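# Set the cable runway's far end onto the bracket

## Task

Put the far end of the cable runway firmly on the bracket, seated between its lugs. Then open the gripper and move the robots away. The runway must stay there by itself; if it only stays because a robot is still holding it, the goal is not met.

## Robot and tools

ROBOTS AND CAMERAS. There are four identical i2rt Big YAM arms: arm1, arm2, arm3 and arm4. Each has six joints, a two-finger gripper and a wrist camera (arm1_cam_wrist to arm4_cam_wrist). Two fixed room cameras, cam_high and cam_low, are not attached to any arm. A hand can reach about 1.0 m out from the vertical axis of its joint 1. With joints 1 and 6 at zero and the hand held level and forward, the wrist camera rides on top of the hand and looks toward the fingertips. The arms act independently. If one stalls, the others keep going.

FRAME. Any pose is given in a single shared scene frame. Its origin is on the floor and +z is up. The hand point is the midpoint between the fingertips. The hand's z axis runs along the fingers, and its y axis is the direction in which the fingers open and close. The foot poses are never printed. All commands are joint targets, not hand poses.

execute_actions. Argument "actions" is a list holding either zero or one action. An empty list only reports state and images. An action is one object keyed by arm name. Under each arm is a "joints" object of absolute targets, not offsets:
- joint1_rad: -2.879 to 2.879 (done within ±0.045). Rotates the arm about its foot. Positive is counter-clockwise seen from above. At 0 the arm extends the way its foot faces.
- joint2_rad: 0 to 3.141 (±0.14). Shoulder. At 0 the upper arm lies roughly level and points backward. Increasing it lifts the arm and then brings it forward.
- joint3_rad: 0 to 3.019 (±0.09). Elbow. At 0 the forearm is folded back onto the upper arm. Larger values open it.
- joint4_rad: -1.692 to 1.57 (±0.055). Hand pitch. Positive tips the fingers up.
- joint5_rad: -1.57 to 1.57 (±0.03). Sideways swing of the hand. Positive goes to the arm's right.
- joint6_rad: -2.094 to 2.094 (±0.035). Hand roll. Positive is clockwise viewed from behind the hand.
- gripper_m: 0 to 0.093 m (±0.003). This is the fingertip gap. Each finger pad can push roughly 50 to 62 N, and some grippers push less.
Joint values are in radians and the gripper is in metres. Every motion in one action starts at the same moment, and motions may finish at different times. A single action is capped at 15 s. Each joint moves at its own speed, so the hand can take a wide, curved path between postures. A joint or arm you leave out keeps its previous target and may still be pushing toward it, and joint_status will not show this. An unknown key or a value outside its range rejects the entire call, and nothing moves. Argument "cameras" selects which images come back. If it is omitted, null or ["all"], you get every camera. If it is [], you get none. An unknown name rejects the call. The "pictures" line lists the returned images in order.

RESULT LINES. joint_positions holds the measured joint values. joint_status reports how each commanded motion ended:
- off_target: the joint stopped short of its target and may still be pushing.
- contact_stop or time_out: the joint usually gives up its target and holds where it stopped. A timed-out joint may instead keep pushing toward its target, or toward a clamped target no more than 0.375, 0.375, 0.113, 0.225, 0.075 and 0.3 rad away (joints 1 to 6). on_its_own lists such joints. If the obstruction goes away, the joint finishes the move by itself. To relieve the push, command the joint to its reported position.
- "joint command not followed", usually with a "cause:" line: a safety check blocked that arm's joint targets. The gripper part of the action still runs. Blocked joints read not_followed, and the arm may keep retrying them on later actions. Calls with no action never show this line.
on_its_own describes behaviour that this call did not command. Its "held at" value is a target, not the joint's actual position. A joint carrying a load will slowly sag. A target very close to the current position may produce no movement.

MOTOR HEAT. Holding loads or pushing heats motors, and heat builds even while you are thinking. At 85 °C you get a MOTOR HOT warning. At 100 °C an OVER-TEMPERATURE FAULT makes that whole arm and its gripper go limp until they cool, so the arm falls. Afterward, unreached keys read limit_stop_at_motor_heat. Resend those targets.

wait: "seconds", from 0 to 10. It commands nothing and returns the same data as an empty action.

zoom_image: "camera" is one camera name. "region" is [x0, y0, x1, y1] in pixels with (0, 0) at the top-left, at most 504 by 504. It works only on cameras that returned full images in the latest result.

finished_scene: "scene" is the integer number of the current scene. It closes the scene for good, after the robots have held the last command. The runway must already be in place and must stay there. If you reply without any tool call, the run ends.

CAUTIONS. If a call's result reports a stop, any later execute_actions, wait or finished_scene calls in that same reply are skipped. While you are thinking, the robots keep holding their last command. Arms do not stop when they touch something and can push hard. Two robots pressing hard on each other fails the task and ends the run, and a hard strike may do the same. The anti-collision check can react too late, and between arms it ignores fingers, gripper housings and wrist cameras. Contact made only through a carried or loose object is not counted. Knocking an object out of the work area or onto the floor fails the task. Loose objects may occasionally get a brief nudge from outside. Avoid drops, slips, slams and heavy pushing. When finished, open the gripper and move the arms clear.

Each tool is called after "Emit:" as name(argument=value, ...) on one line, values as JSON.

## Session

Emit:
execute_actions(actions=[])

Scene clock: 0.00 s.
Motor temperatures (°C, as the motors report them): arm1=[27 29 28 27 26 29] | arm2=[27 29 27 29 27 26] | arm3=[26 29 29 29 29 29] | arm4=[29 32 33 27 27 30]
arm1.joint_positions: joint1_rad=-0.443 joint2_rad=+0.549 joint3_rad=+1.446 joint4_rad=-1.427 joint5_rad=+0.196 joint6_rad=+0.480 gripper_m=+0.094
arm1.joint_status: not commanded
arm1.hand: x=-0.8722 y=-0.3499 z=+1.3511 quat_wxyz=(-0.431, +0.160, -0.849, -0.262) (m; scene frame)
arm2.joint_positions: joint1_rad=-0.106 joint2_rad=+0.581 joint3_rad=+1.416 joint4_rad=-1.369 joint5_rad=-0.271 joint6_rad=+0.387 gripper_m=+0.095
arm2.joint_status: not commanded
arm2.hand: x=-0.2959 y=+0.3050 z=+1.3740 quat_wxyz=(-0.456, -0.722, -0.476, +0.208) (m; scene frame)
arm3.joint_positions: joint1_rad=-0.114 joint2_rad=+0.477 joint3_rad=+1.455 joint4_rad=-1.468 joint5_rad=-0.162 joint6_rad=+0.406 gripper_m=+0.095
arm3.joint_status: not commanded
arm3.hand: x=+0.5835 y=-0.3907 z=+1.3721 quat_wxyz=(-0.211, +0.524, -0.680, -0.467) (m; scene frame)
arm4.joint_positions: joint1_rad=+0.130 joint2_rad=+0.547 joint3_rad=+1.382 joint4_rad=-1.540 joint5_rad=+0.063 joint6_rad=-0.415 gripper_m=+0.095
arm4.joint_status: not commanded
arm4.hand: x=+1.2396 y=+0.3263 z=+1.2678 quat_wxyz=(-0.236, -0.440, -0.792, +0.351) (m; scene frame)
pictures: arm1_cam_wrist, arm2_cam_wrist, arm3_cam_wrist, arm4_cam_wrist, cam_high, cam_low
Images, in order (width x height): arm1_cam_wrist 504x504, arm2_cam_wrist 504x504, arm3_cam_wrist 504x504, arm4_cam_wrist 504x504, cam_high 504x504, cam_low 504x504.

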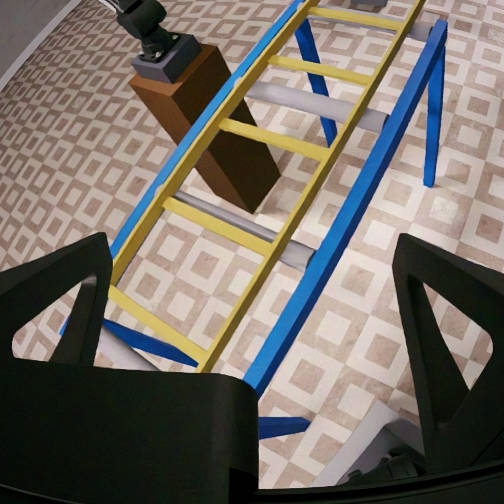

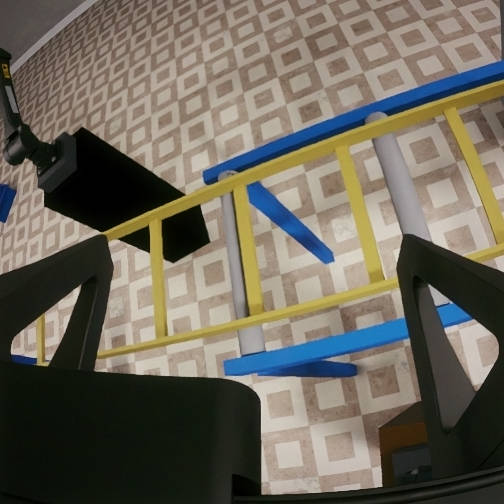

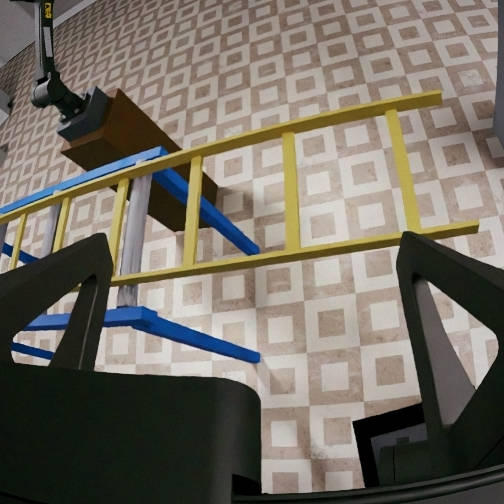

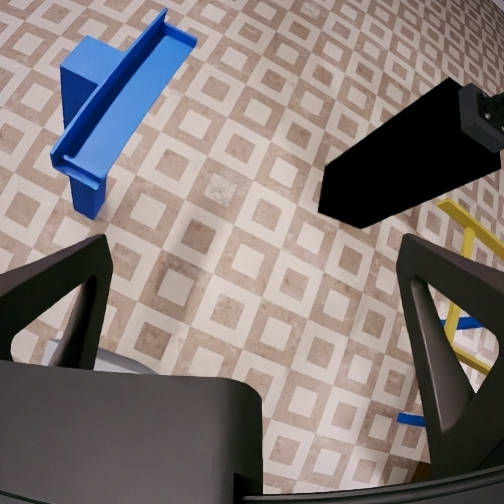

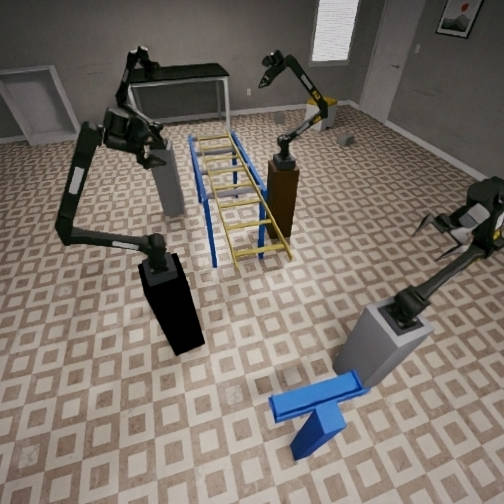

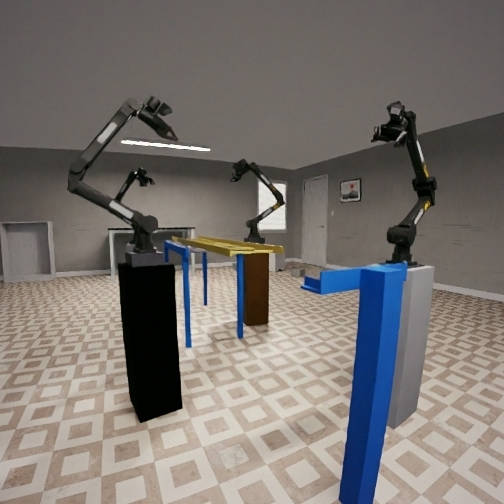

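Emit:
execute_actions(actions=[{"arm4":{"joints":{"joint1_rad":-0.87,"joint2_rad":2.39,"joint3_rad":2.5,"joint4_rad":-1.64,"joint5_rad":0,"joint6_rad":-0.86}}}], cameras=["arm4_cam_wrist","cam_high","cam_low"])

Scene clock: 2.47 s.
Motor temperatures (°C, as the motors report them): arm1=[27 29 29 28 26 29] | arm2=[27 29 28 29 27 26] | arm3=[26 29 30 29 29 29] | arm4=[29 32 34 27 27 30]
arm1.joint_positions: joint1_rad=-0.443 joint2_rad=+0.549 joint3_rad=+1.446 joint4_rad=-1.427 joint5_rad=+0.196 joint6_rad=+0.480 gripper_m=+0.094
arm1.joint_status: not commanded
arm1.hand: x=-0.8722 y=-0.3499 z=+1.3511 quat_wxyz=(-0.431, +0.160, -0.849, -0.262) (m; scene frame)
arm2.joint_positions: joint1_rad=-0.106 joint2_rad=+0.581 joint3_rad=+1.416 joint4_rad=-1.369 joint5_rad=-0.271 joint6_rad=+0.387 gripper_m=+0.095
arm2.joint_status: not commanded
arm2.hand: x=-0.2959 y=+0.3050 z=+1.3740 quat_wxyz=(-0.456, -0.722, -0.476, +0.208) (m; scene frame)
arm3.joint_positions: joint1_rad=-0.114 joint2_rad=+0.477 joint3_rad=+1.455 joint4_rad=-1.468 joint5_rad=-0.162 joint6_rad=+0.406 gripper_m=+0.095
arm3.joint_status: not commanded
arm3.hand: x=+0.5835 y=-0.3907 z=+1.3721 quat_wxyz=(-0.211, +0.524, -0.680, -0.467) (m; scene frame)
arm4.joint_positions: joint1_rad=-0.877 joint2_rad=+2.385 joint3_rad=+2.465 joint4_rad=-1.628 joint5_rad=-0.001 joint6_rad=-0.847 gripper_m=+0.095
arm4.joint_status: all done
arm4.hand: x=+0.6777 y=+0.0121 z=+0.8859 quat_wxyz=(-0.001, -0.703, -0.711, +0.013) (m; scene frame)
pictures: arm4_cam_wrist, cam_high, cam_low
Images, in order (width x height): arm4_cam_wrist 504x504, cam_high 504x504, cam_low 504x504.

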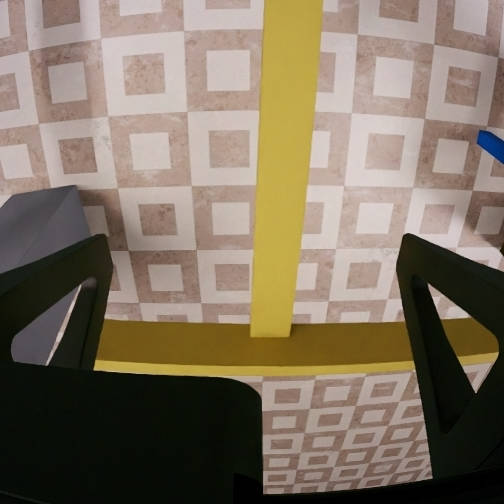

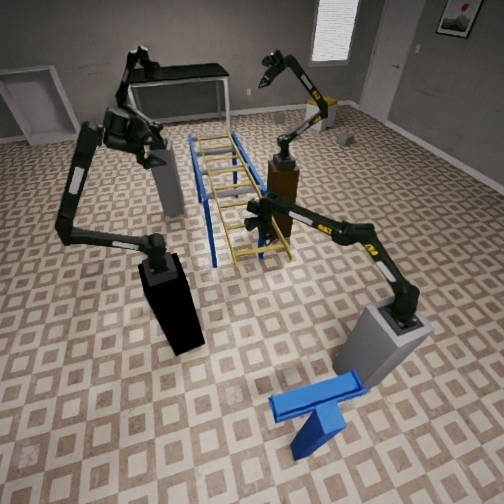

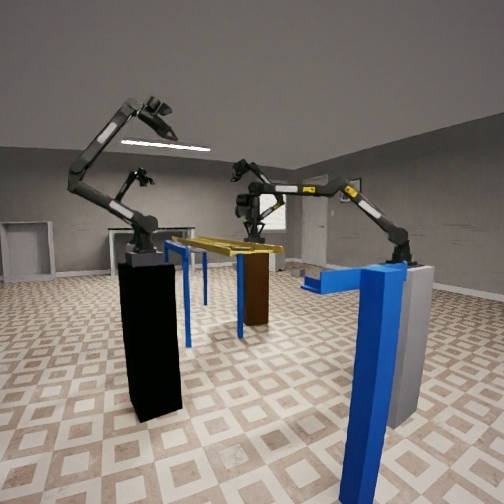

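Emit:
execute_actions(actions=[{"arm4":{"joints":{"joint1_rad":-0.885,"joint2_rad":2.445,"joint3_rad":2.295,"joint4_rad":-1.40,"joint6_rad":-0.85}}}], cameras=["arm4_cam_wrist"])

Emit:
execute_actions(actions=[{"arm4":{"joints":{"gripper_m":0}}}], cameras=["arm4_cam_wrist","cam_low"])

Scene clock: 3.77 s.
Motor temperatures (°C, as the motors report them): arm1=[27 29 29 28 26 29] | arm2=[27 29 29 29 27 26] | arm3=[26 29 30 29 29 29] | arm4=[29 33 35 27 27 30]
arm1.joint_positions: joint1_rad=-0.443 joint2_rad=+0.549 joint3_rad=+1.446 joint4_rad=-1.427 joint5_rad=+0.196 joint6_rad=+0.480 gripper_m=+0.094
arm1.joint_status: not commanded
arm1.hand: x=-0.8722 y=-0.3499 z=+1.3511 quat_wxyz=(-0.431, +0.160, -0.849, -0.262) (m; scene frame)
arm2.joint_positions: joint1_rad=-0.106 joint2_rad=+0.581 joint3_rad=+1.416 joint4_rad=-1.369 joint5_rad=-0.271 joint6_rad=+0.387 gripper_m=+0.095
arm2.joint_status: not commanded
arm2.hand: x=-0.2959 y=+0.3050 z=+1.3740 quat_wxyz=(-0.456, -0.722, -0.476, +0.208) (m; scene frame)
arm3.joint_positions: joint1_rad=-0.114 joint2_rad=+0.477 joint3_rad=+1.455 joint4_rad=-1.468 joint5_rad=-0.162 joint6_rad=+0.406 gripper_m=+0.095
arm3.joint_status: not commanded
arm3.hand: x=+0.5835 y=-0.3907 z=+1.3721 quat_wxyz=(-0.211, +0.524, -0.680, -0.467) (m; scene frame)
arm4.joint_positions: joint1_rad=-0.877 joint2_rad=+2.446 joint3_rad=+2.284 joint4_rad=-1.416 joint5_rad=-0.001 joint6_rad=-0.847 gripper_m=+0.095
arm4.joint_status: all done
arm4.hand: x=+0.6766 y=+0.0106 z=+0.7745 quat_wxyz=(-0.002, -0.704, -0.711, -0.001) (m; scene frame)
pictures: arm4_cam_wrist
Images, in order (width x height): arm4_cam_wrist 504x504.

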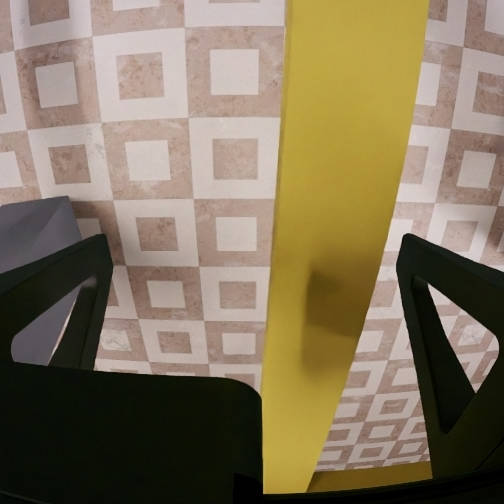

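Scene clock: 4.50 s.
Motor temperatures (°C, as the motors report them): arm1=[27 29 29 28 26 29] | arm2=[27 29 29 29 27 26] | arm3=[26 29 31 29 29 29] | arm4=[29 33 35 27 27 30]
arm1.joint_positions: joint1_rad=-0.443 joint2_rad=+0.549 joint3_rad=+1.446 joint4_rad=-1.427 joint5_rad=+0.196 joint6_rad=+0.480 gripper_m=+0.094
arm1.joint_status: not commanded
arm1.hand: x=-0.8722 y=-0.3499 z=+1.3511 quat_wxyz=(-0.431, +0.160, -0.849, -0.262) (m; scene frame)
arm2.joint_positions: joint1_rad=-0.106 joint2_rad=+0.581 joint3_rad=+1.416 joint4_rad=-1.369 joint5_rad=-0.271 joint6_rad=+0.387 gripper_m=+0.095
arm2.joint_status: not commanded
arm2.hand: x=-0.2959 y=+0.3050 z=+1.3740 quat_wxyz=(-0.456, -0.722, -0.476, +0.208) (m; scene frame)
arm3.joint_positions: joint1_rad=-0.114 joint2_rad=+0.477 joint3_rad=+1.455 joint4_rad=-1.468 joint5_rad=-0.162 joint6_rad=+0.406 gripper_m=+0.095
arm3.joint_status: not commanded
arm3.hand: x=+0.5835 y=-0.3907 z=+1.3721 quat_wxyz=(-0.211, +0.524, -0.680, -0.467) (m; scene frame)
arm4.joint_positions: joint1_rad=-0.886 joint2_rad=+2.446 joint3_rad=+2.284 joint4_rad=-1.392 joint5_rad=-0.005 joint6_rad=-0.835 gripper_m=+0.024
arm4.joint_status: gripper_m off_target (ended at +0.024, target +0.000)
arm4.hand: x=+0.6683 y=+0.0113 z=+0.7741 quat_wxyz=(-0.004, -0.711, -0.703, +0.011) (m; scene frame)
pictures: arm4_cam_wrist, cam_low
Images, in order (width x height): arm4_cam_wrist 504x504, cam_low 504x504.

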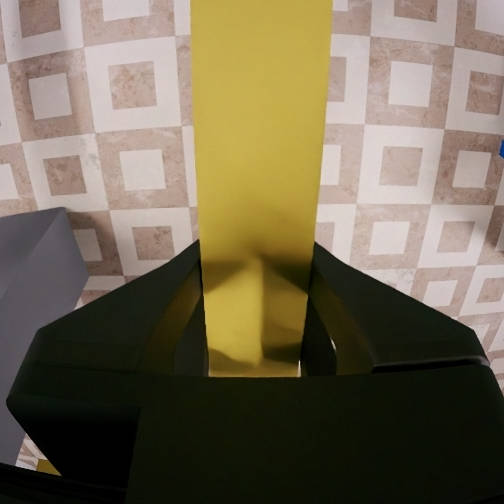

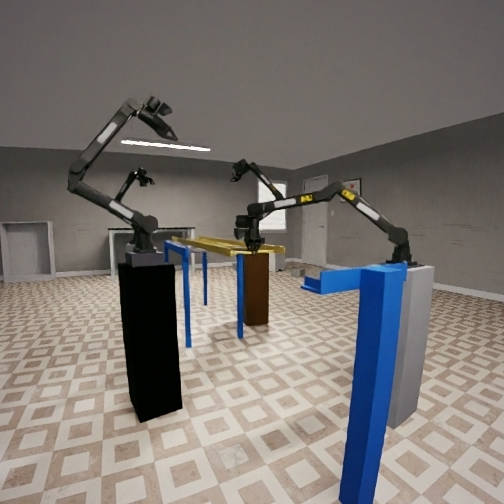

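Emit:
execute_actions(actions=[{"arm4":{"joints":{"joint1_rad":-0.787,"joint2_rad":2.21,"joint3_rad":1.9,"joint4_rad":-1.24,"joint6_rad":-0.75}}}], cameras=[])

Emit:
execute_actions(actions=[{"arm4":{"joints":{"joint1_rad":-0.697,"joint2_rad":2.08,"joint3_rad":1.675,"joint4_rad":-1.14,"joint6_rad":-0.66}}}], cameras=[])

Emit:
execute_actions(actions=[{"arm4":{"joints":{"joint1_rad":-0.478,"joint2_rad":1.87,"joint3_rad":1.42,"joint4_rad":-1.03,"joint6_rad":-0.445}}}], cameras=[])

Emit:
execute_actions(actions=[{"arm4":{"joints":{"joint1_rad":-0.192,"joint2_rad":1.74,"joint3_rad":1.31,"joint4_rad":-1.0,"joint6_rad":-0.16}}}], cameras=[])

Emit:
execute_actions(actions=[{"arm4":{"joints":{"joint1_rad":0.0,"joint2_rad":1.61,"joint3_rad":1.40,"joint4_rad":-1.06,"joint6_rad":0.035}}}], cameras=["cam_low","cam_high"])

Emit:
zoom_image(camera="cam_high", region=[230, 280, 430, 480])

Scene clock: 6.20 s.
Motor temperatures (°C, as the motors report them): arm1=[27 29 30 28 26 29] | arm2=[27 29 30 29 27 26] | arm3=[26 29 31 29 29 29] | arm4=[29 34 36 27 27 30]
arm1.joint_positions: joint1_rad=-0.443 joint2_rad=+0.549 joint3_rad=+1.446 joint4_rad=-1.427 joint5_rad=+0.196 joint6_rad=+0.480 gripper_m=+0.094
arm1.joint_status: not commanded
arm1.hand: x=-0.8722 y=-0.3499 z=+1.3511 quat_wxyz=(-0.431, +0.160, -0.849, -0.262) (m; scene frame)
arm2.joint_positions: joint1_rad=-0.106 joint2_rad=+0.581 joint3_rad=+1.416 joint4_rad=-1.369 joint5_rad=-0.271 joint6_rad=+0.387 gripper_m=+0.095
arm2.joint_status: not commanded
arm2.hand: x=-0.2959 y=+0.3050 z=+1.3740 quat_wxyz=(-0.456, -0.722, -0.476, +0.208) (m; scene frame)
arm3.joint_positions: joint1_rad=-0.114 joint2_rad=+0.477 joint3_rad=+1.455 joint4_rad=-1.468 joint5_rad=-0.162 joint6_rad=+0.406 gripper_m=+0.095
arm3.joint_status: not commanded
arm3.hand: x=+0.5835 y=-0.3907 z=+1.3721 quat_wxyz=(-0.211, +0.524, -0.680, -0.467) (m; scene frame)
arm4.joint_positions: joint1_rad=-0.773 joint2_rad=+2.223 joint3_rad=+1.869 joint4_rad=-1.227 joint5_rad=-0.004 joint6_rad=-0.715 gripper_m=+0.024
arm4.joint_status: joint6_rad off_target (ended at -0.715, target -0.750); the others done
arm4.hand: x=+0.7777 y=+0.0086 z=+0.7725 quat_wxyz=(-0.003, -0.714, -0.701, -0.003) (m; scene frame)
pictures: none
No camera images: the call's "cameras" was empty. Leave "cameras" out to get every camera's image.

Scene clock: 7.57 s.
Motor temperatures (°C, as the motors report them): arm1=[27 29 30 28 26 29] | arm2=[27 29 30 29 27 26] | arm3=[26 29 31 29 29 29] | arm4=[29 35 36 27 27 30]
arm1.joint_positions: joint1_rad=-0.443 joint2_rad=+0.549 joint3_rad=+1.446 joint4_rad=-1.427 joint5_rad=+0.196 joint6_rad=+0.480 gripper_m=+0.094
arm1.joint_status: not commanded
arm1.hand: x=-0.8722 y=-0.3499 z=+1.3511 quat_wxyz=(-0.431, +0.160, -0.849, -0.262) (m; scene frame)
arm2.joint_positions: joint1_rad=-0.106 joint2_rad=+0.581 joint3_rad=+1.416 joint4_rad=-1.369 joint5_rad=-0.271 joint6_rad=+0.387 gripper_m=+0.095
arm2.joint_status: not commanded
arm2.hand: x=-0.2959 y=+0.3050 z=+1.3740 quat_wxyz=(-0.456, -0.722, -0.476, +0.208) (m; scene frame)
arm3.joint_positions: joint1_rad=-0.114 joint2_rad=+0.477 joint3_rad=+1.455 joint4_rad=-1.468 joint5_rad=-0.162 joint6_rad=+0.406 gripper_m=+0.095
arm3.joint_status: not commanded
arm3.hand: x=+0.5835 y=-0.3907 z=+1.3721 quat_wxyz=(-0.211, +0.524, -0.680, -0.467) (m; scene frame)
arm4.joint_positions: joint1_rad=-0.686 joint2_rad=+2.097 joint3_rad=+1.646 joint4_rad=-1.131 joint5_rad=-0.002 joint6_rad=-0.630 gripper_m=+0.024
arm4.joint_status: all done
arm4.hand: x=+0.8516 y=+0.0117 z=+0.7715 quat_wxyz=(-0.001, -0.713, -0.701, -0.003) (m; scene frame)
pictures: none
No camera images: the call's "cameras" was empty. Leave "cameras" out to get every camera's image.

Scene clock: 9.47 s.
Motor temperatures (°C, as the motors report them): arm1=[27 29 30 28 26 29] | arm2=[27 29 30 29 27 26] | arm3=[26 29 31 29 29 29] | arm4=[29 35 37 27 27 30]
arm1.joint_positions: joint1_rad=-0.443 joint2_rad=+0.549 joint3_rad=+1.446 joint4_rad=-1.427 joint5_rad=+0.196 joint6_rad=+0.480 gripper_m=+0.094
arm1.joint_status: not commanded
arm1.hand: x=-0.8722 y=-0.3499 z=+1.3511 quat_wxyz=(-0.431, +0.160, -0.849, -0.262) (m; scene frame)
arm2.joint_positions: joint1_rad=-0.106 joint2_rad=+0.581 joint3_rad=+1.416 joint4_rad=-1.369 joint5_rad=-0.271 joint6_rad=+0.387 gripper_m=+0.095
arm2.joint_status: not commanded
arm2.hand: x=-0.2959 y=+0.3050 z=+1.3740 quat_wxyz=(-0.456, -0.722, -0.476, +0.208) (m; scene frame)
arm3.joint_positions: joint1_rad=-0.114 joint2_rad=+0.477 joint3_rad=+1.455 joint4_rad=-1.468 joint5_rad=-0.162 joint6_rad=+0.406 gripper_m=+0.095
arm3.joint_status: not commanded
arm3.hand: x=+0.5835 y=-0.3907 z=+1.3721 quat_wxyz=(-0.211, +0.524, -0.680, -0.467) (m; scene frame)
arm4.joint_positions: joint1_rad=-0.487 joint2_rad=+1.933 joint3_rad=+1.367 joint4_rad=-1.013 joint5_rad=+0.004 joint6_rad=-0.436 gripper_m=+0.024
arm4.joint_status: all done
arm4.hand: x=+0.9855 y=+0.0140 z=+0.7696 quat_wxyz=(+0.002, -0.711, -0.703, -0.001) (m; scene frame)
pictures: none
No camera images: the call's "cameras" was empty. Leave "cameras" out to get every camera's image.

Scene clock: 11.60 s.
Motor temperatures (°C, as the motors report them): arm1=[27 29 31 28 26 29] | arm2=[27 29 31 29 27 26] | arm3=[26 29 32 29 29 29] | arm4=[29 36 38 27 27 30]
arm1.joint_positions: joint1_rad=-0.443 joint2_rad=+0.549 joint3_rad=+1.446 joint4_rad=-1.427 joint5_rad=+0.196 joint6_rad=+0.480 gripper_m=+0.094
arm1.joint_status: not commanded
arm1.hand: x=-0.8722 y=-0.3499 z=+1.3511 quat_wxyz=(-0.431, +0.160, -0.849, -0.262) (m; scene frame)
arm2.joint_positions: joint1_rad=-0.106 joint2_rad=+0.581 joint3_rad=+1.416 joint4_rad=-1.369 joint5_rad=-0.271 joint6_rad=+0.387 gripper_m=+0.095
arm2.joint_status: not commanded
arm2.hand: x=-0.2959 y=+0.3050 z=+1.3740 quat_wxyz=(-0.456, -0.722, -0.476, +0.208) (m; scene frame)
arm3.joint_positions: joint1_rad=-0.114 joint2_rad=+0.477 joint3_rad=+1.455 joint4_rad=-1.468 joint5_rad=-0.162 joint6_rad=+0.406 gripper_m=+0.095
arm3.joint_status: not commanded
arm3.hand: x=+0.5835 y=-0.3907 z=+1.3721 quat_wxyz=(-0.211, +0.524, -0.680, -0.467) (m; scene frame)
arm4.joint_positions: joint1_rad=-0.201 joint2_rad=+1.855 joint3_rad=+1.252 joint4_rad=-0.982 joint5_rad=+0.006 joint6_rad=-0.142 gripper_m=+0.024
arm4.joint_status: all done
arm4.hand: x=+1.1376 y=+0.0027 z=+0.7722 quat_wxyz=(+0.005, -0.714, -0.700, -0.002) (m; scene frame)
pictures: none
No camera images: the call's "cameras" was empty. Leave "cameras" out to get every camera's image.

Scene clock: 13.63 s.
Motor temperatures (°C, as the motors report them): arm1=[27 29 31 28 26 29] | arm2=[27 29 31 29 27 26] | arm3=[26 29 32 29 29 29] | arm4=[30 38 41 27 27 30]
arm1.joint_positions: joint1_rad=-0.443 joint2_rad=+0.549 joint3_rad=+1.446 joint4_rad=-1.427 joint5_rad=+0.196 joint6_rad=+0.480 gripper_m=+0.094
arm1.joint_status: not commanded
arm1.hand: x=-0.8722 y=-0.3499 z=+1.3511 quat_wxyz=(-0.431, +0.160, -0.849, -0.262) (m; scene frame)
arm2.joint_positions: joint1_rad=-0.106 joint2_rad=+0.581 joint3_rad=+1.416 joint4_rad=-1.369 joint5_rad=-0.271 joint6_rad=+0.387 gripper_m=+0.095
arm2.joint_status: not commanded
arm2.hand: x=-0.2959 y=+0.3050 z=+1.3740 quat_wxyz=(-0.456, -0.722, -0.476, +0.208) (m; scene frame)
arm3.joint_positions: joint1_rad=-0.114 joint2_rad=+0.477 joint3_rad=+1.455 joint4_rad=-1.468 joint5_rad=-0.162 joint6_rad=+0.406 gripper_m=+0.095
arm3.joint_status: not commanded
arm3.hand: x=+0.5835 y=-0.3907 z=+1.3721 quat_wxyz=(-0.211, +0.524, -0.680, -0.467) (m; scene frame)
arm4.joint_positions: joint1_rad=-0.014 joint2_rad=+1.796 joint3_rad=+1.253 joint4_rad=-1.039 joint5_rad=+0.002 joint6_rad=+0.045 gripper_m=+0.024
arm4.joint_status: joint2_rad time_out (moved -0.060 of -0.245); joint3_rad time_out (moved +0.001 of +0.148); the others done
arm4.on_its_own: joint2_rad reads +1.796 and still pushes toward +1.610 since a time_out; joint3_rad reads +1.253 and still pushes toward +1.365 since a time_out
arm4.hand: x=+1.2320 y=+0.0036 z=+0.8010 quat_wxyz=(+0.003, -0.714, -0.700, -0.001) (m; scene frame)
pictures: cam_high, cam_low
Images, in order (width x height): cam_high 504x504, cam_low 504x504.

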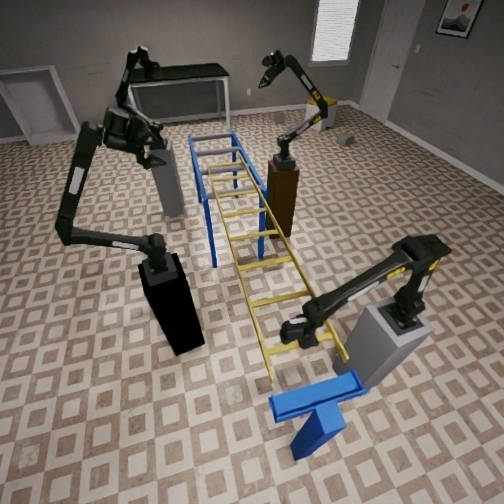

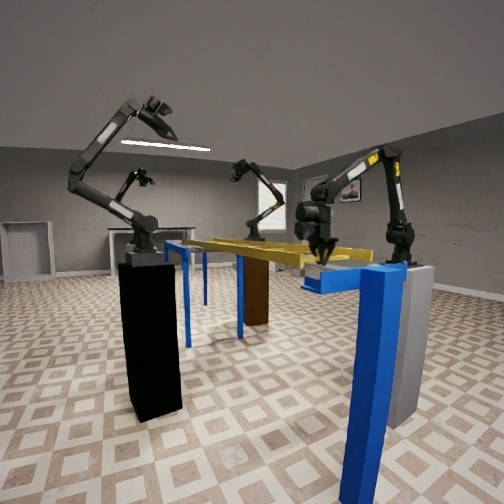

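Region (230, 280, 430, 480) of cam_high's 504x504 image, scaled by 2.520, with more detail than that image has.

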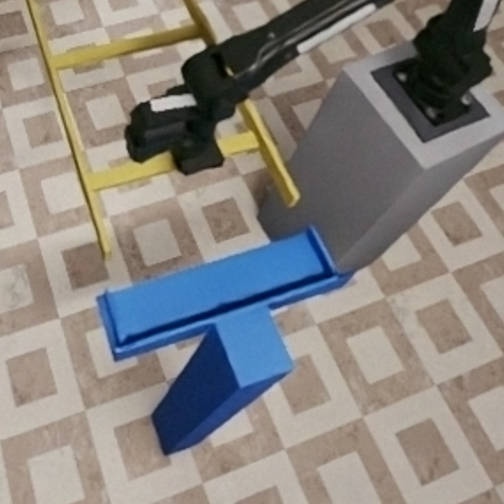

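Bracket about 2–3 cm closer; go to x≈1.32.

Emit:
execute_actions(actions=[{"arm4":{"joints":{"joint1_rad":0.165,"joint2_rad":1.60,"joint3_rad":1.40,"joint4_rad":-1.06,"joint6_rad":0.215}}}], cameras=["cam_high","arm4_cam_wrist"])

Emit:
zoom_image(camera="cam_high", region=[230, 280, 430, 480])

Scene clock: 15.83 s.
Motor temperatures (°C, as the motors report them): arm1=[27 29 31 28 26 29] | arm2=[27 29 32 29 27 26] | arm3=[26 29 32 29 29 29] | arm4=[30 39 44 27 27 30]
arm1.joint_positions: joint1_rad=-0.443 joint2_rad=+0.549 joint3_rad=+1.446 joint4_rad=-1.427 joint5_rad=+0.196 joint6_rad=+0.480 gripper_m=+0.094
arm1.joint_status: not commanded
arm1.hand: x=-0.8722 y=-0.3499 z=+1.3511 quat_wxyz=(-0.431, +0.160, -0.849, -0.262) (m; scene frame)
arm2.joint_positions: joint1_rad=-0.106 joint2_rad=+0.581 joint3_rad=+1.416 joint4_rad=-1.369 joint5_rad=-0.271 joint6_rad=+0.387 gripper_m=+0.095
arm2.joint_status: not commanded
arm2.hand: x=-0.2959 y=+0.3050 z=+1.3740 quat_wxyz=(-0.456, -0.722, -0.476, +0.208) (m; scene frame)
arm3.joint_positions: joint1_rad=-0.114 joint2_rad=+0.477 joint3_rad=+1.455 joint4_rad=-1.468 joint5_rad=-0.162 joint6_rad=+0.406 gripper_m=+0.095
arm3.joint_status: not commanded
arm3.hand: x=+0.5835 y=-0.3907 z=+1.3721 quat_wxyz=(-0.211, +0.524, -0.680, -0.467) (m; scene frame)
arm4.joint_positions: joint1_rad=+0.162 joint2_rad=+1.795 joint3_rad=+1.253 joint4_rad=-1.044 joint5_rad=+0.002 joint6_rad=+0.218 gripper_m=+0.024
arm4.joint_status: joint2_rad time_out (moved +0.000 of -0.196); joint3_rad time_out (moved +0.000 of +0.147); the others done
arm4.on_its_own: joint2_rad reads +1.795 and still pushes toward +1.600 since a time_out; joint3_rad reads +1.253 and still pushes toward +1.365 since a time_out
arm4.hand: x=+1.3185 y=+0.0146 z=+0.8010 quat_wxyz=(+0.006, -0.713, -0.701, -0.001) (m; scene frame)
pictures: arm4_cam_wrist, cam_high
Images, in order (width x height): arm4_cam_wrist 504x504, cam_high 504x504.

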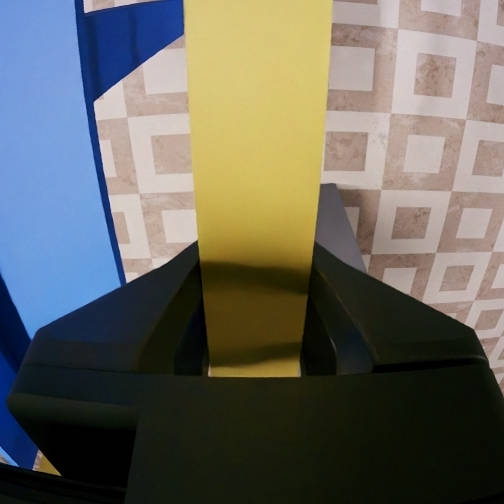

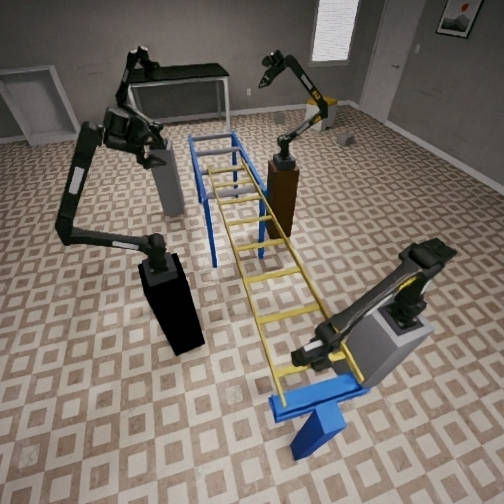

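Region (230, 280, 430, 480) of cam_high's 504x504 image, scaled by 2.520, with more detail than that image has.

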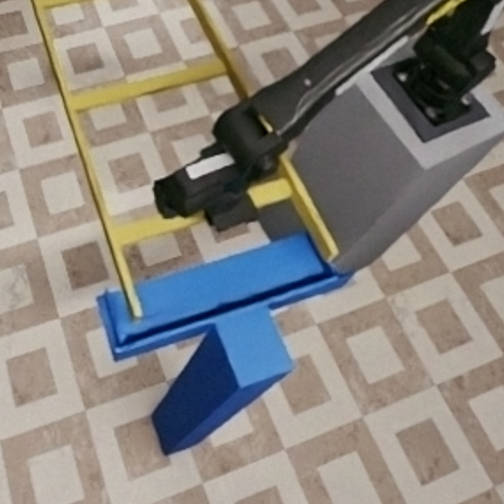

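Similar to before; shift slightly −y, further +x, and lower.

Emit:
execute_actions(actions=[{"arm4":{"joints":{"joint1_rad":0.195,"joint2_rad":1.74,"joint3_rad":1.42,"joint4_rad":-0.99,"joint6_rad":0.24}}}], cameras=["cam_high","arm4_cam_wrist"])

Emit:
zoom_image(camera="cam_high", region=[230, 280, 430, 480])

Scene clock: 18.83 s.
Motor temperatures (°C, as the motors report them): arm1=[27 29 31 28 26 29] | arm2=[27 29 32 29 27 26] | arm3=[26 29 33 29 29 29] | arm4=[29 40 48 27 27 30]
arm1.joint_positions: joint1_rad=-0.443 joint2_rad=+0.549 joint3_rad=+1.446 joint4_rad=-1.427 joint5_rad=+0.196 joint6_rad=+0.480 gripper_m=+0.094
arm1.joint_status: not commanded
arm1.hand: x=-0.8722 y=-0.3499 z=+1.3511 quat_wxyz=(-0.431, +0.160, -0.849, -0.262) (m; scene frame)
arm2.joint_positions: joint1_rad=-0.106 joint2_rad=+0.581 joint3_rad=+1.416 joint4_rad=-1.369 joint5_rad=-0.271 joint6_rad=+0.387 gripper_m=+0.095
arm2.joint_status: not commanded
arm2.hand: x=-0.2959 y=+0.3050 z=+1.3740 quat_wxyz=(-0.456, -0.722, -0.476, +0.208) (m; scene frame)
arm3.joint_positions: joint1_rad=-0.114 joint2_rad=+0.477 joint3_rad=+1.455 joint4_rad=-1.468 joint5_rad=-0.162 joint6_rad=+0.406 gripper_m=+0.095
arm3.joint_status: not commanded
arm3.hand: x=+0.5835 y=-0.3907 z=+1.3721 quat_wxyz=(-0.211, +0.524, -0.680, -0.467) (m; scene frame)
arm4.joint_positions: joint1_rad=+0.187 joint2_rad=+1.893 joint3_rad=+1.282 joint4_rad=-0.989 joint5_rad=+0.009 joint6_rad=+0.250 gripper_m=+0.024
arm4.joint_status: joint2_rad time_out (moved +0.098 of -0.055); joint3_rad time_out (moved +0.030 of +0.167); the others done
arm4.on_its_own: joint2_rad reads +1.893 and still pushes toward +1.740 since a time_out; joint3_rad reads +1.282 and still pushes toward +1.395 since a time_out
arm4.hand: x=+1.3332 y=+0.0006 z=+0.7630 quat_wxyz=(+0.013, -0.715, -0.699, -0.001) (m; scene frame)
pictures: arm4_cam_wrist, cam_high
Images, in order (width x height): arm4_cam_wrist 504x504, cam_high 504x504.

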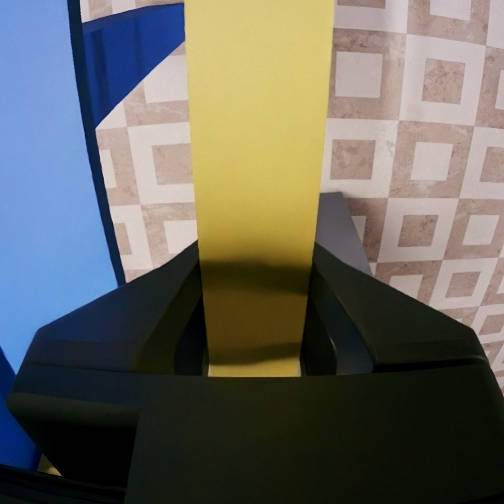

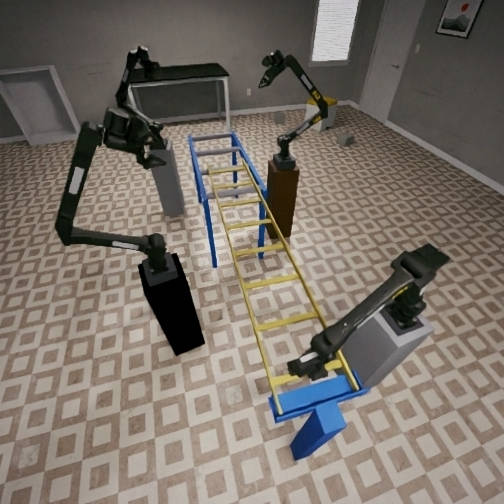

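Region (230, 280, 430, 480) of cam_high's 504x504 image, scaled by 2.520, with more detail than that image has.

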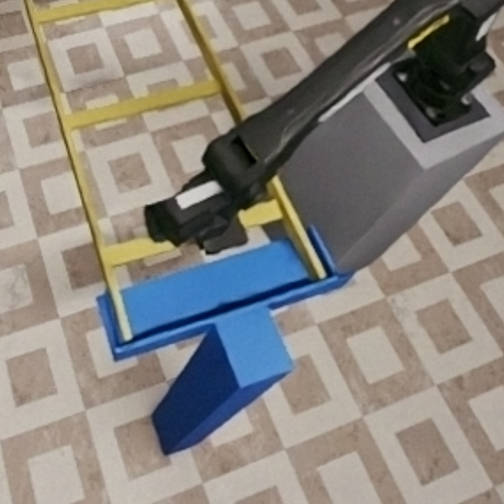

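Emit:
execute_actions(actions=[{"arm4":{"joints":{"joint2_rad":1.89,"joint3_rad":1.27,"joint4_rad":-0.96}}}], cameras=[])

Emit:
execute_actions(actions=[{"arm4":{"joints":{"gripper_m":0.05}}}], cameras=[])

Emit:
execute_actions(actions=[{"arm4":{"joints":{"joint2_rad":1.4,"joint3_rad":1.5,"joint4_rad":-1.4}}}], cameras=["cam_low","cam_high","arm4_cam_wrist"])

Scene clock: 19.80 s.
Motor temperatures (°C, as the motors report them): arm1=[27 29 32 28 26 29] | arm2=[27 29 32 29 27 26] | arm3=[26 29 33 29 29 29] | arm4=[29 40 47 27 27 30]
arm1.joint_positions: joint1_rad=-0.443 joint2_rad=+0.549 joint3_rad=+1.446 joint4_rad=-1.427 joint5_rad=+0.196 joint6_rad=+0.480 gripper_m=+0.094
arm1.joint_status: not commanded
arm1.hand: x=-0.8722 y=-0.3499 z=+1.3511 quat_wxyz=(-0.431, +0.160, -0.849, -0.262) (m; scene frame)
arm2.joint_positions: joint1_rad=-0.106 joint2_rad=+0.581 joint3_rad=+1.416 joint4_rad=-1.369 joint5_rad=-0.271 joint6_rad=+0.387 gripper_m=+0.095
arm2.joint_status: not commanded
arm2.hand: x=-0.2959 y=+0.3050 z=+1.3740 quat_wxyz=(-0.456, -0.722, -0.476, +0.208) (m; scene frame)
arm3.joint_positions: joint1_rad=-0.114 joint2_rad=+0.477 joint3_rad=+1.455 joint4_rad=-1.468 joint5_rad=-0.162 joint6_rad=+0.406 gripper_m=+0.095
arm3.joint_status: not commanded
arm3.hand: x=+0.5835 y=-0.3907 z=+1.3721 quat_wxyz=(-0.211, +0.524, -0.680, -0.467) (m; scene frame)
arm4.joint_positions: joint1_rad=+0.187 joint2_rad=+1.899 joint3_rad=+1.267 joint4_rad=-0.968 joint5_rad=+0.009 joint6_rad=+0.250 gripper_m=+0.024
arm4.joint_status: all done
arm4.hand: x=+1.3327 y=+0.0034 z=+0.7551 quat_wxyz=(+0.013, -0.715, -0.699, -0.002) (m; scene frame)
pictures: none
No camera images: the call's "cameras" was empty. Leave "cameras" out to get every camera's image.

Scene clock: 20.40 s.
Motor temperatures (°C, as the motors report them): arm1=[27 29 32 28 26 29] | arm2=[27 29 32 29 27 26] | arm3=[26 29 33 29 29 29] | arm4=[29 40 47 27 27 30]
arm1.joint_positions: joint1_rad=-0.443 joint2_rad=+0.549 joint3_rad=+1.446 joint4_rad=-1.427 joint5_rad=+0.196 joint6_rad=+0.480 gripper_m=+0.094
arm1.joint_status: not commanded
arm1.hand: x=-0.8722 y=-0.3499 z=+1.3511 quat_wxyz=(-0.431, +0.160, -0.849, -0.262) (m; scene frame)
arm2.joint_positions: joint1_rad=-0.106 joint2_rad=+0.581 joint3_rad=+1.416 joint4_rad=-1.369 joint5_rad=-0.271 joint6_rad=+0.387 gripper_m=+0.095
arm2.joint_status: not commanded
arm2.hand: x=-0.2959 y=+0.3050 z=+1.3740 quat_wxyz=(-0.456, -0.722, -0.476, +0.208) (m; scene frame)
arm3.joint_positions: joint1_rad=-0.114 joint2_rad=+0.477 joint3_rad=+1.455 joint4_rad=-1.468 joint5_rad=-0.162 joint6_rad=+0.406 gripper_m=+0.095
arm3.joint_status: not commanded
arm3.hand: x=+0.5835 y=-0.3907 z=+1.3721 quat_wxyz=(-0.211, +0.524, -0.680, -0.467) (m; scene frame)
arm4.joint_positions: joint1_rad=+0.187 joint2_rad=+1.897 joint3_rad=+1.267 joint4_rad=-0.968 joint5_rad=+0.003 joint6_rad=+0.250 gripper_m=+0.050
arm4.joint_status: all done
arm4.hand: x=+1.3337 y=+0.0033 z=+0.7562 quat_wxyz=(+0.011, -0.715, -0.699, -0.003) (m; scene frame)
pictures: none
No camera images: the call's "cameras" was empty. Leave "cameras" out to get every camera's image.

Scene clock: 21.97 s.
Motor temperatures (°C, as the motors report them): arm1=[27 29 32 28 26 29] | arm2=[27 29 33 29 27 26] | arm3=[26 29 33 29 29 29] | arm4=[29 39 47 27 27 30]
arm1.joint_positions: joint1_rad=-0.443 joint2_rad=+0.549 joint3_rad=+1.446 joint4_rad=-1.427 joint5_rad=+0.196 joint6_rad=+0.480 gripper_m=+0.094
arm1.joint_status: not commanded
arm1.hand: x=-0.8722 y=-0.3499 z=+1.3511 quat_wxyz=(-0.431, +0.160, -0.849, -0.262) (m; scene frame)
arm2.joint_positions: joint1_rad=-0.106 joint2_rad=+0.581 joint3_rad=+1.416 joint4_rad=-1.369 joint5_rad=-0.271 joint6_rad=+0.387 gripper_m=+0.095
arm2.joint_status: not commanded
arm2.hand: x=-0.2959 y=+0.3050 z=+1.3740 quat_wxyz=(-0.456, -0.722, -0.476, +0.208) (m; scene frame)
arm3.joint_positions: joint1_rad=-0.114 joint2_rad=+0.477 joint3_rad=+1.455 joint4_rad=-1.468 joint5_rad=-0.162 joint6_rad=+0.406 gripper_m=+0.095
arm3.joint_status: not commanded
arm3.hand: x=+0.5835 y=-0.3907 z=+1.3721 quat_wxyz=(-0.211, +0.524, -0.680, -0.467) (m; scene frame)
arm4.joint_positions: joint1_rad=+0.187 joint2_rad=+1.405 joint3_rad=+1.493 joint4_rad=-1.384 joint5_rad=+0.003 joint6_rad=+0.250 gripper_m=+0.050
arm4.joint_status: all done
arm4.hand: x=+1.3261 y=+0.0401 z=+1.0714 quat_wxyz=(-0.117, -0.708, -0.692, +0.075) (m; scene frame)
pictures: arm4_cam_wrist, cam_high, cam_low
Images, in order (width x height): arm4_cam_wrist 504x504, cam_high 504x504, cam_low 504x504.

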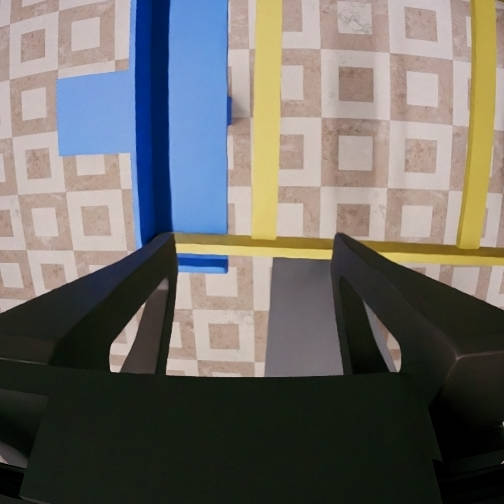

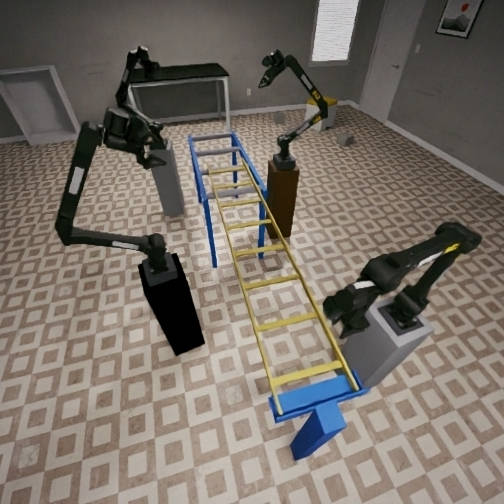

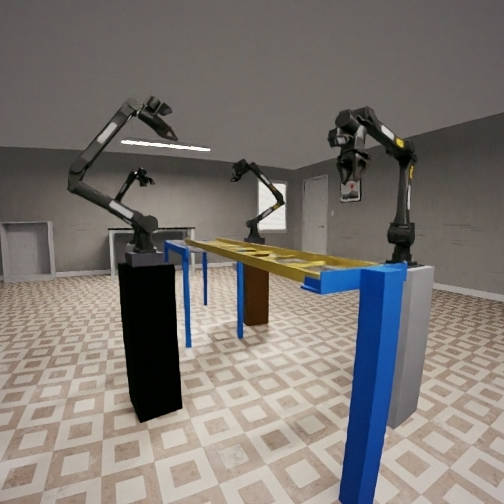

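Emit:
finished_scene(scene=2)

The scene is finished: the task was done.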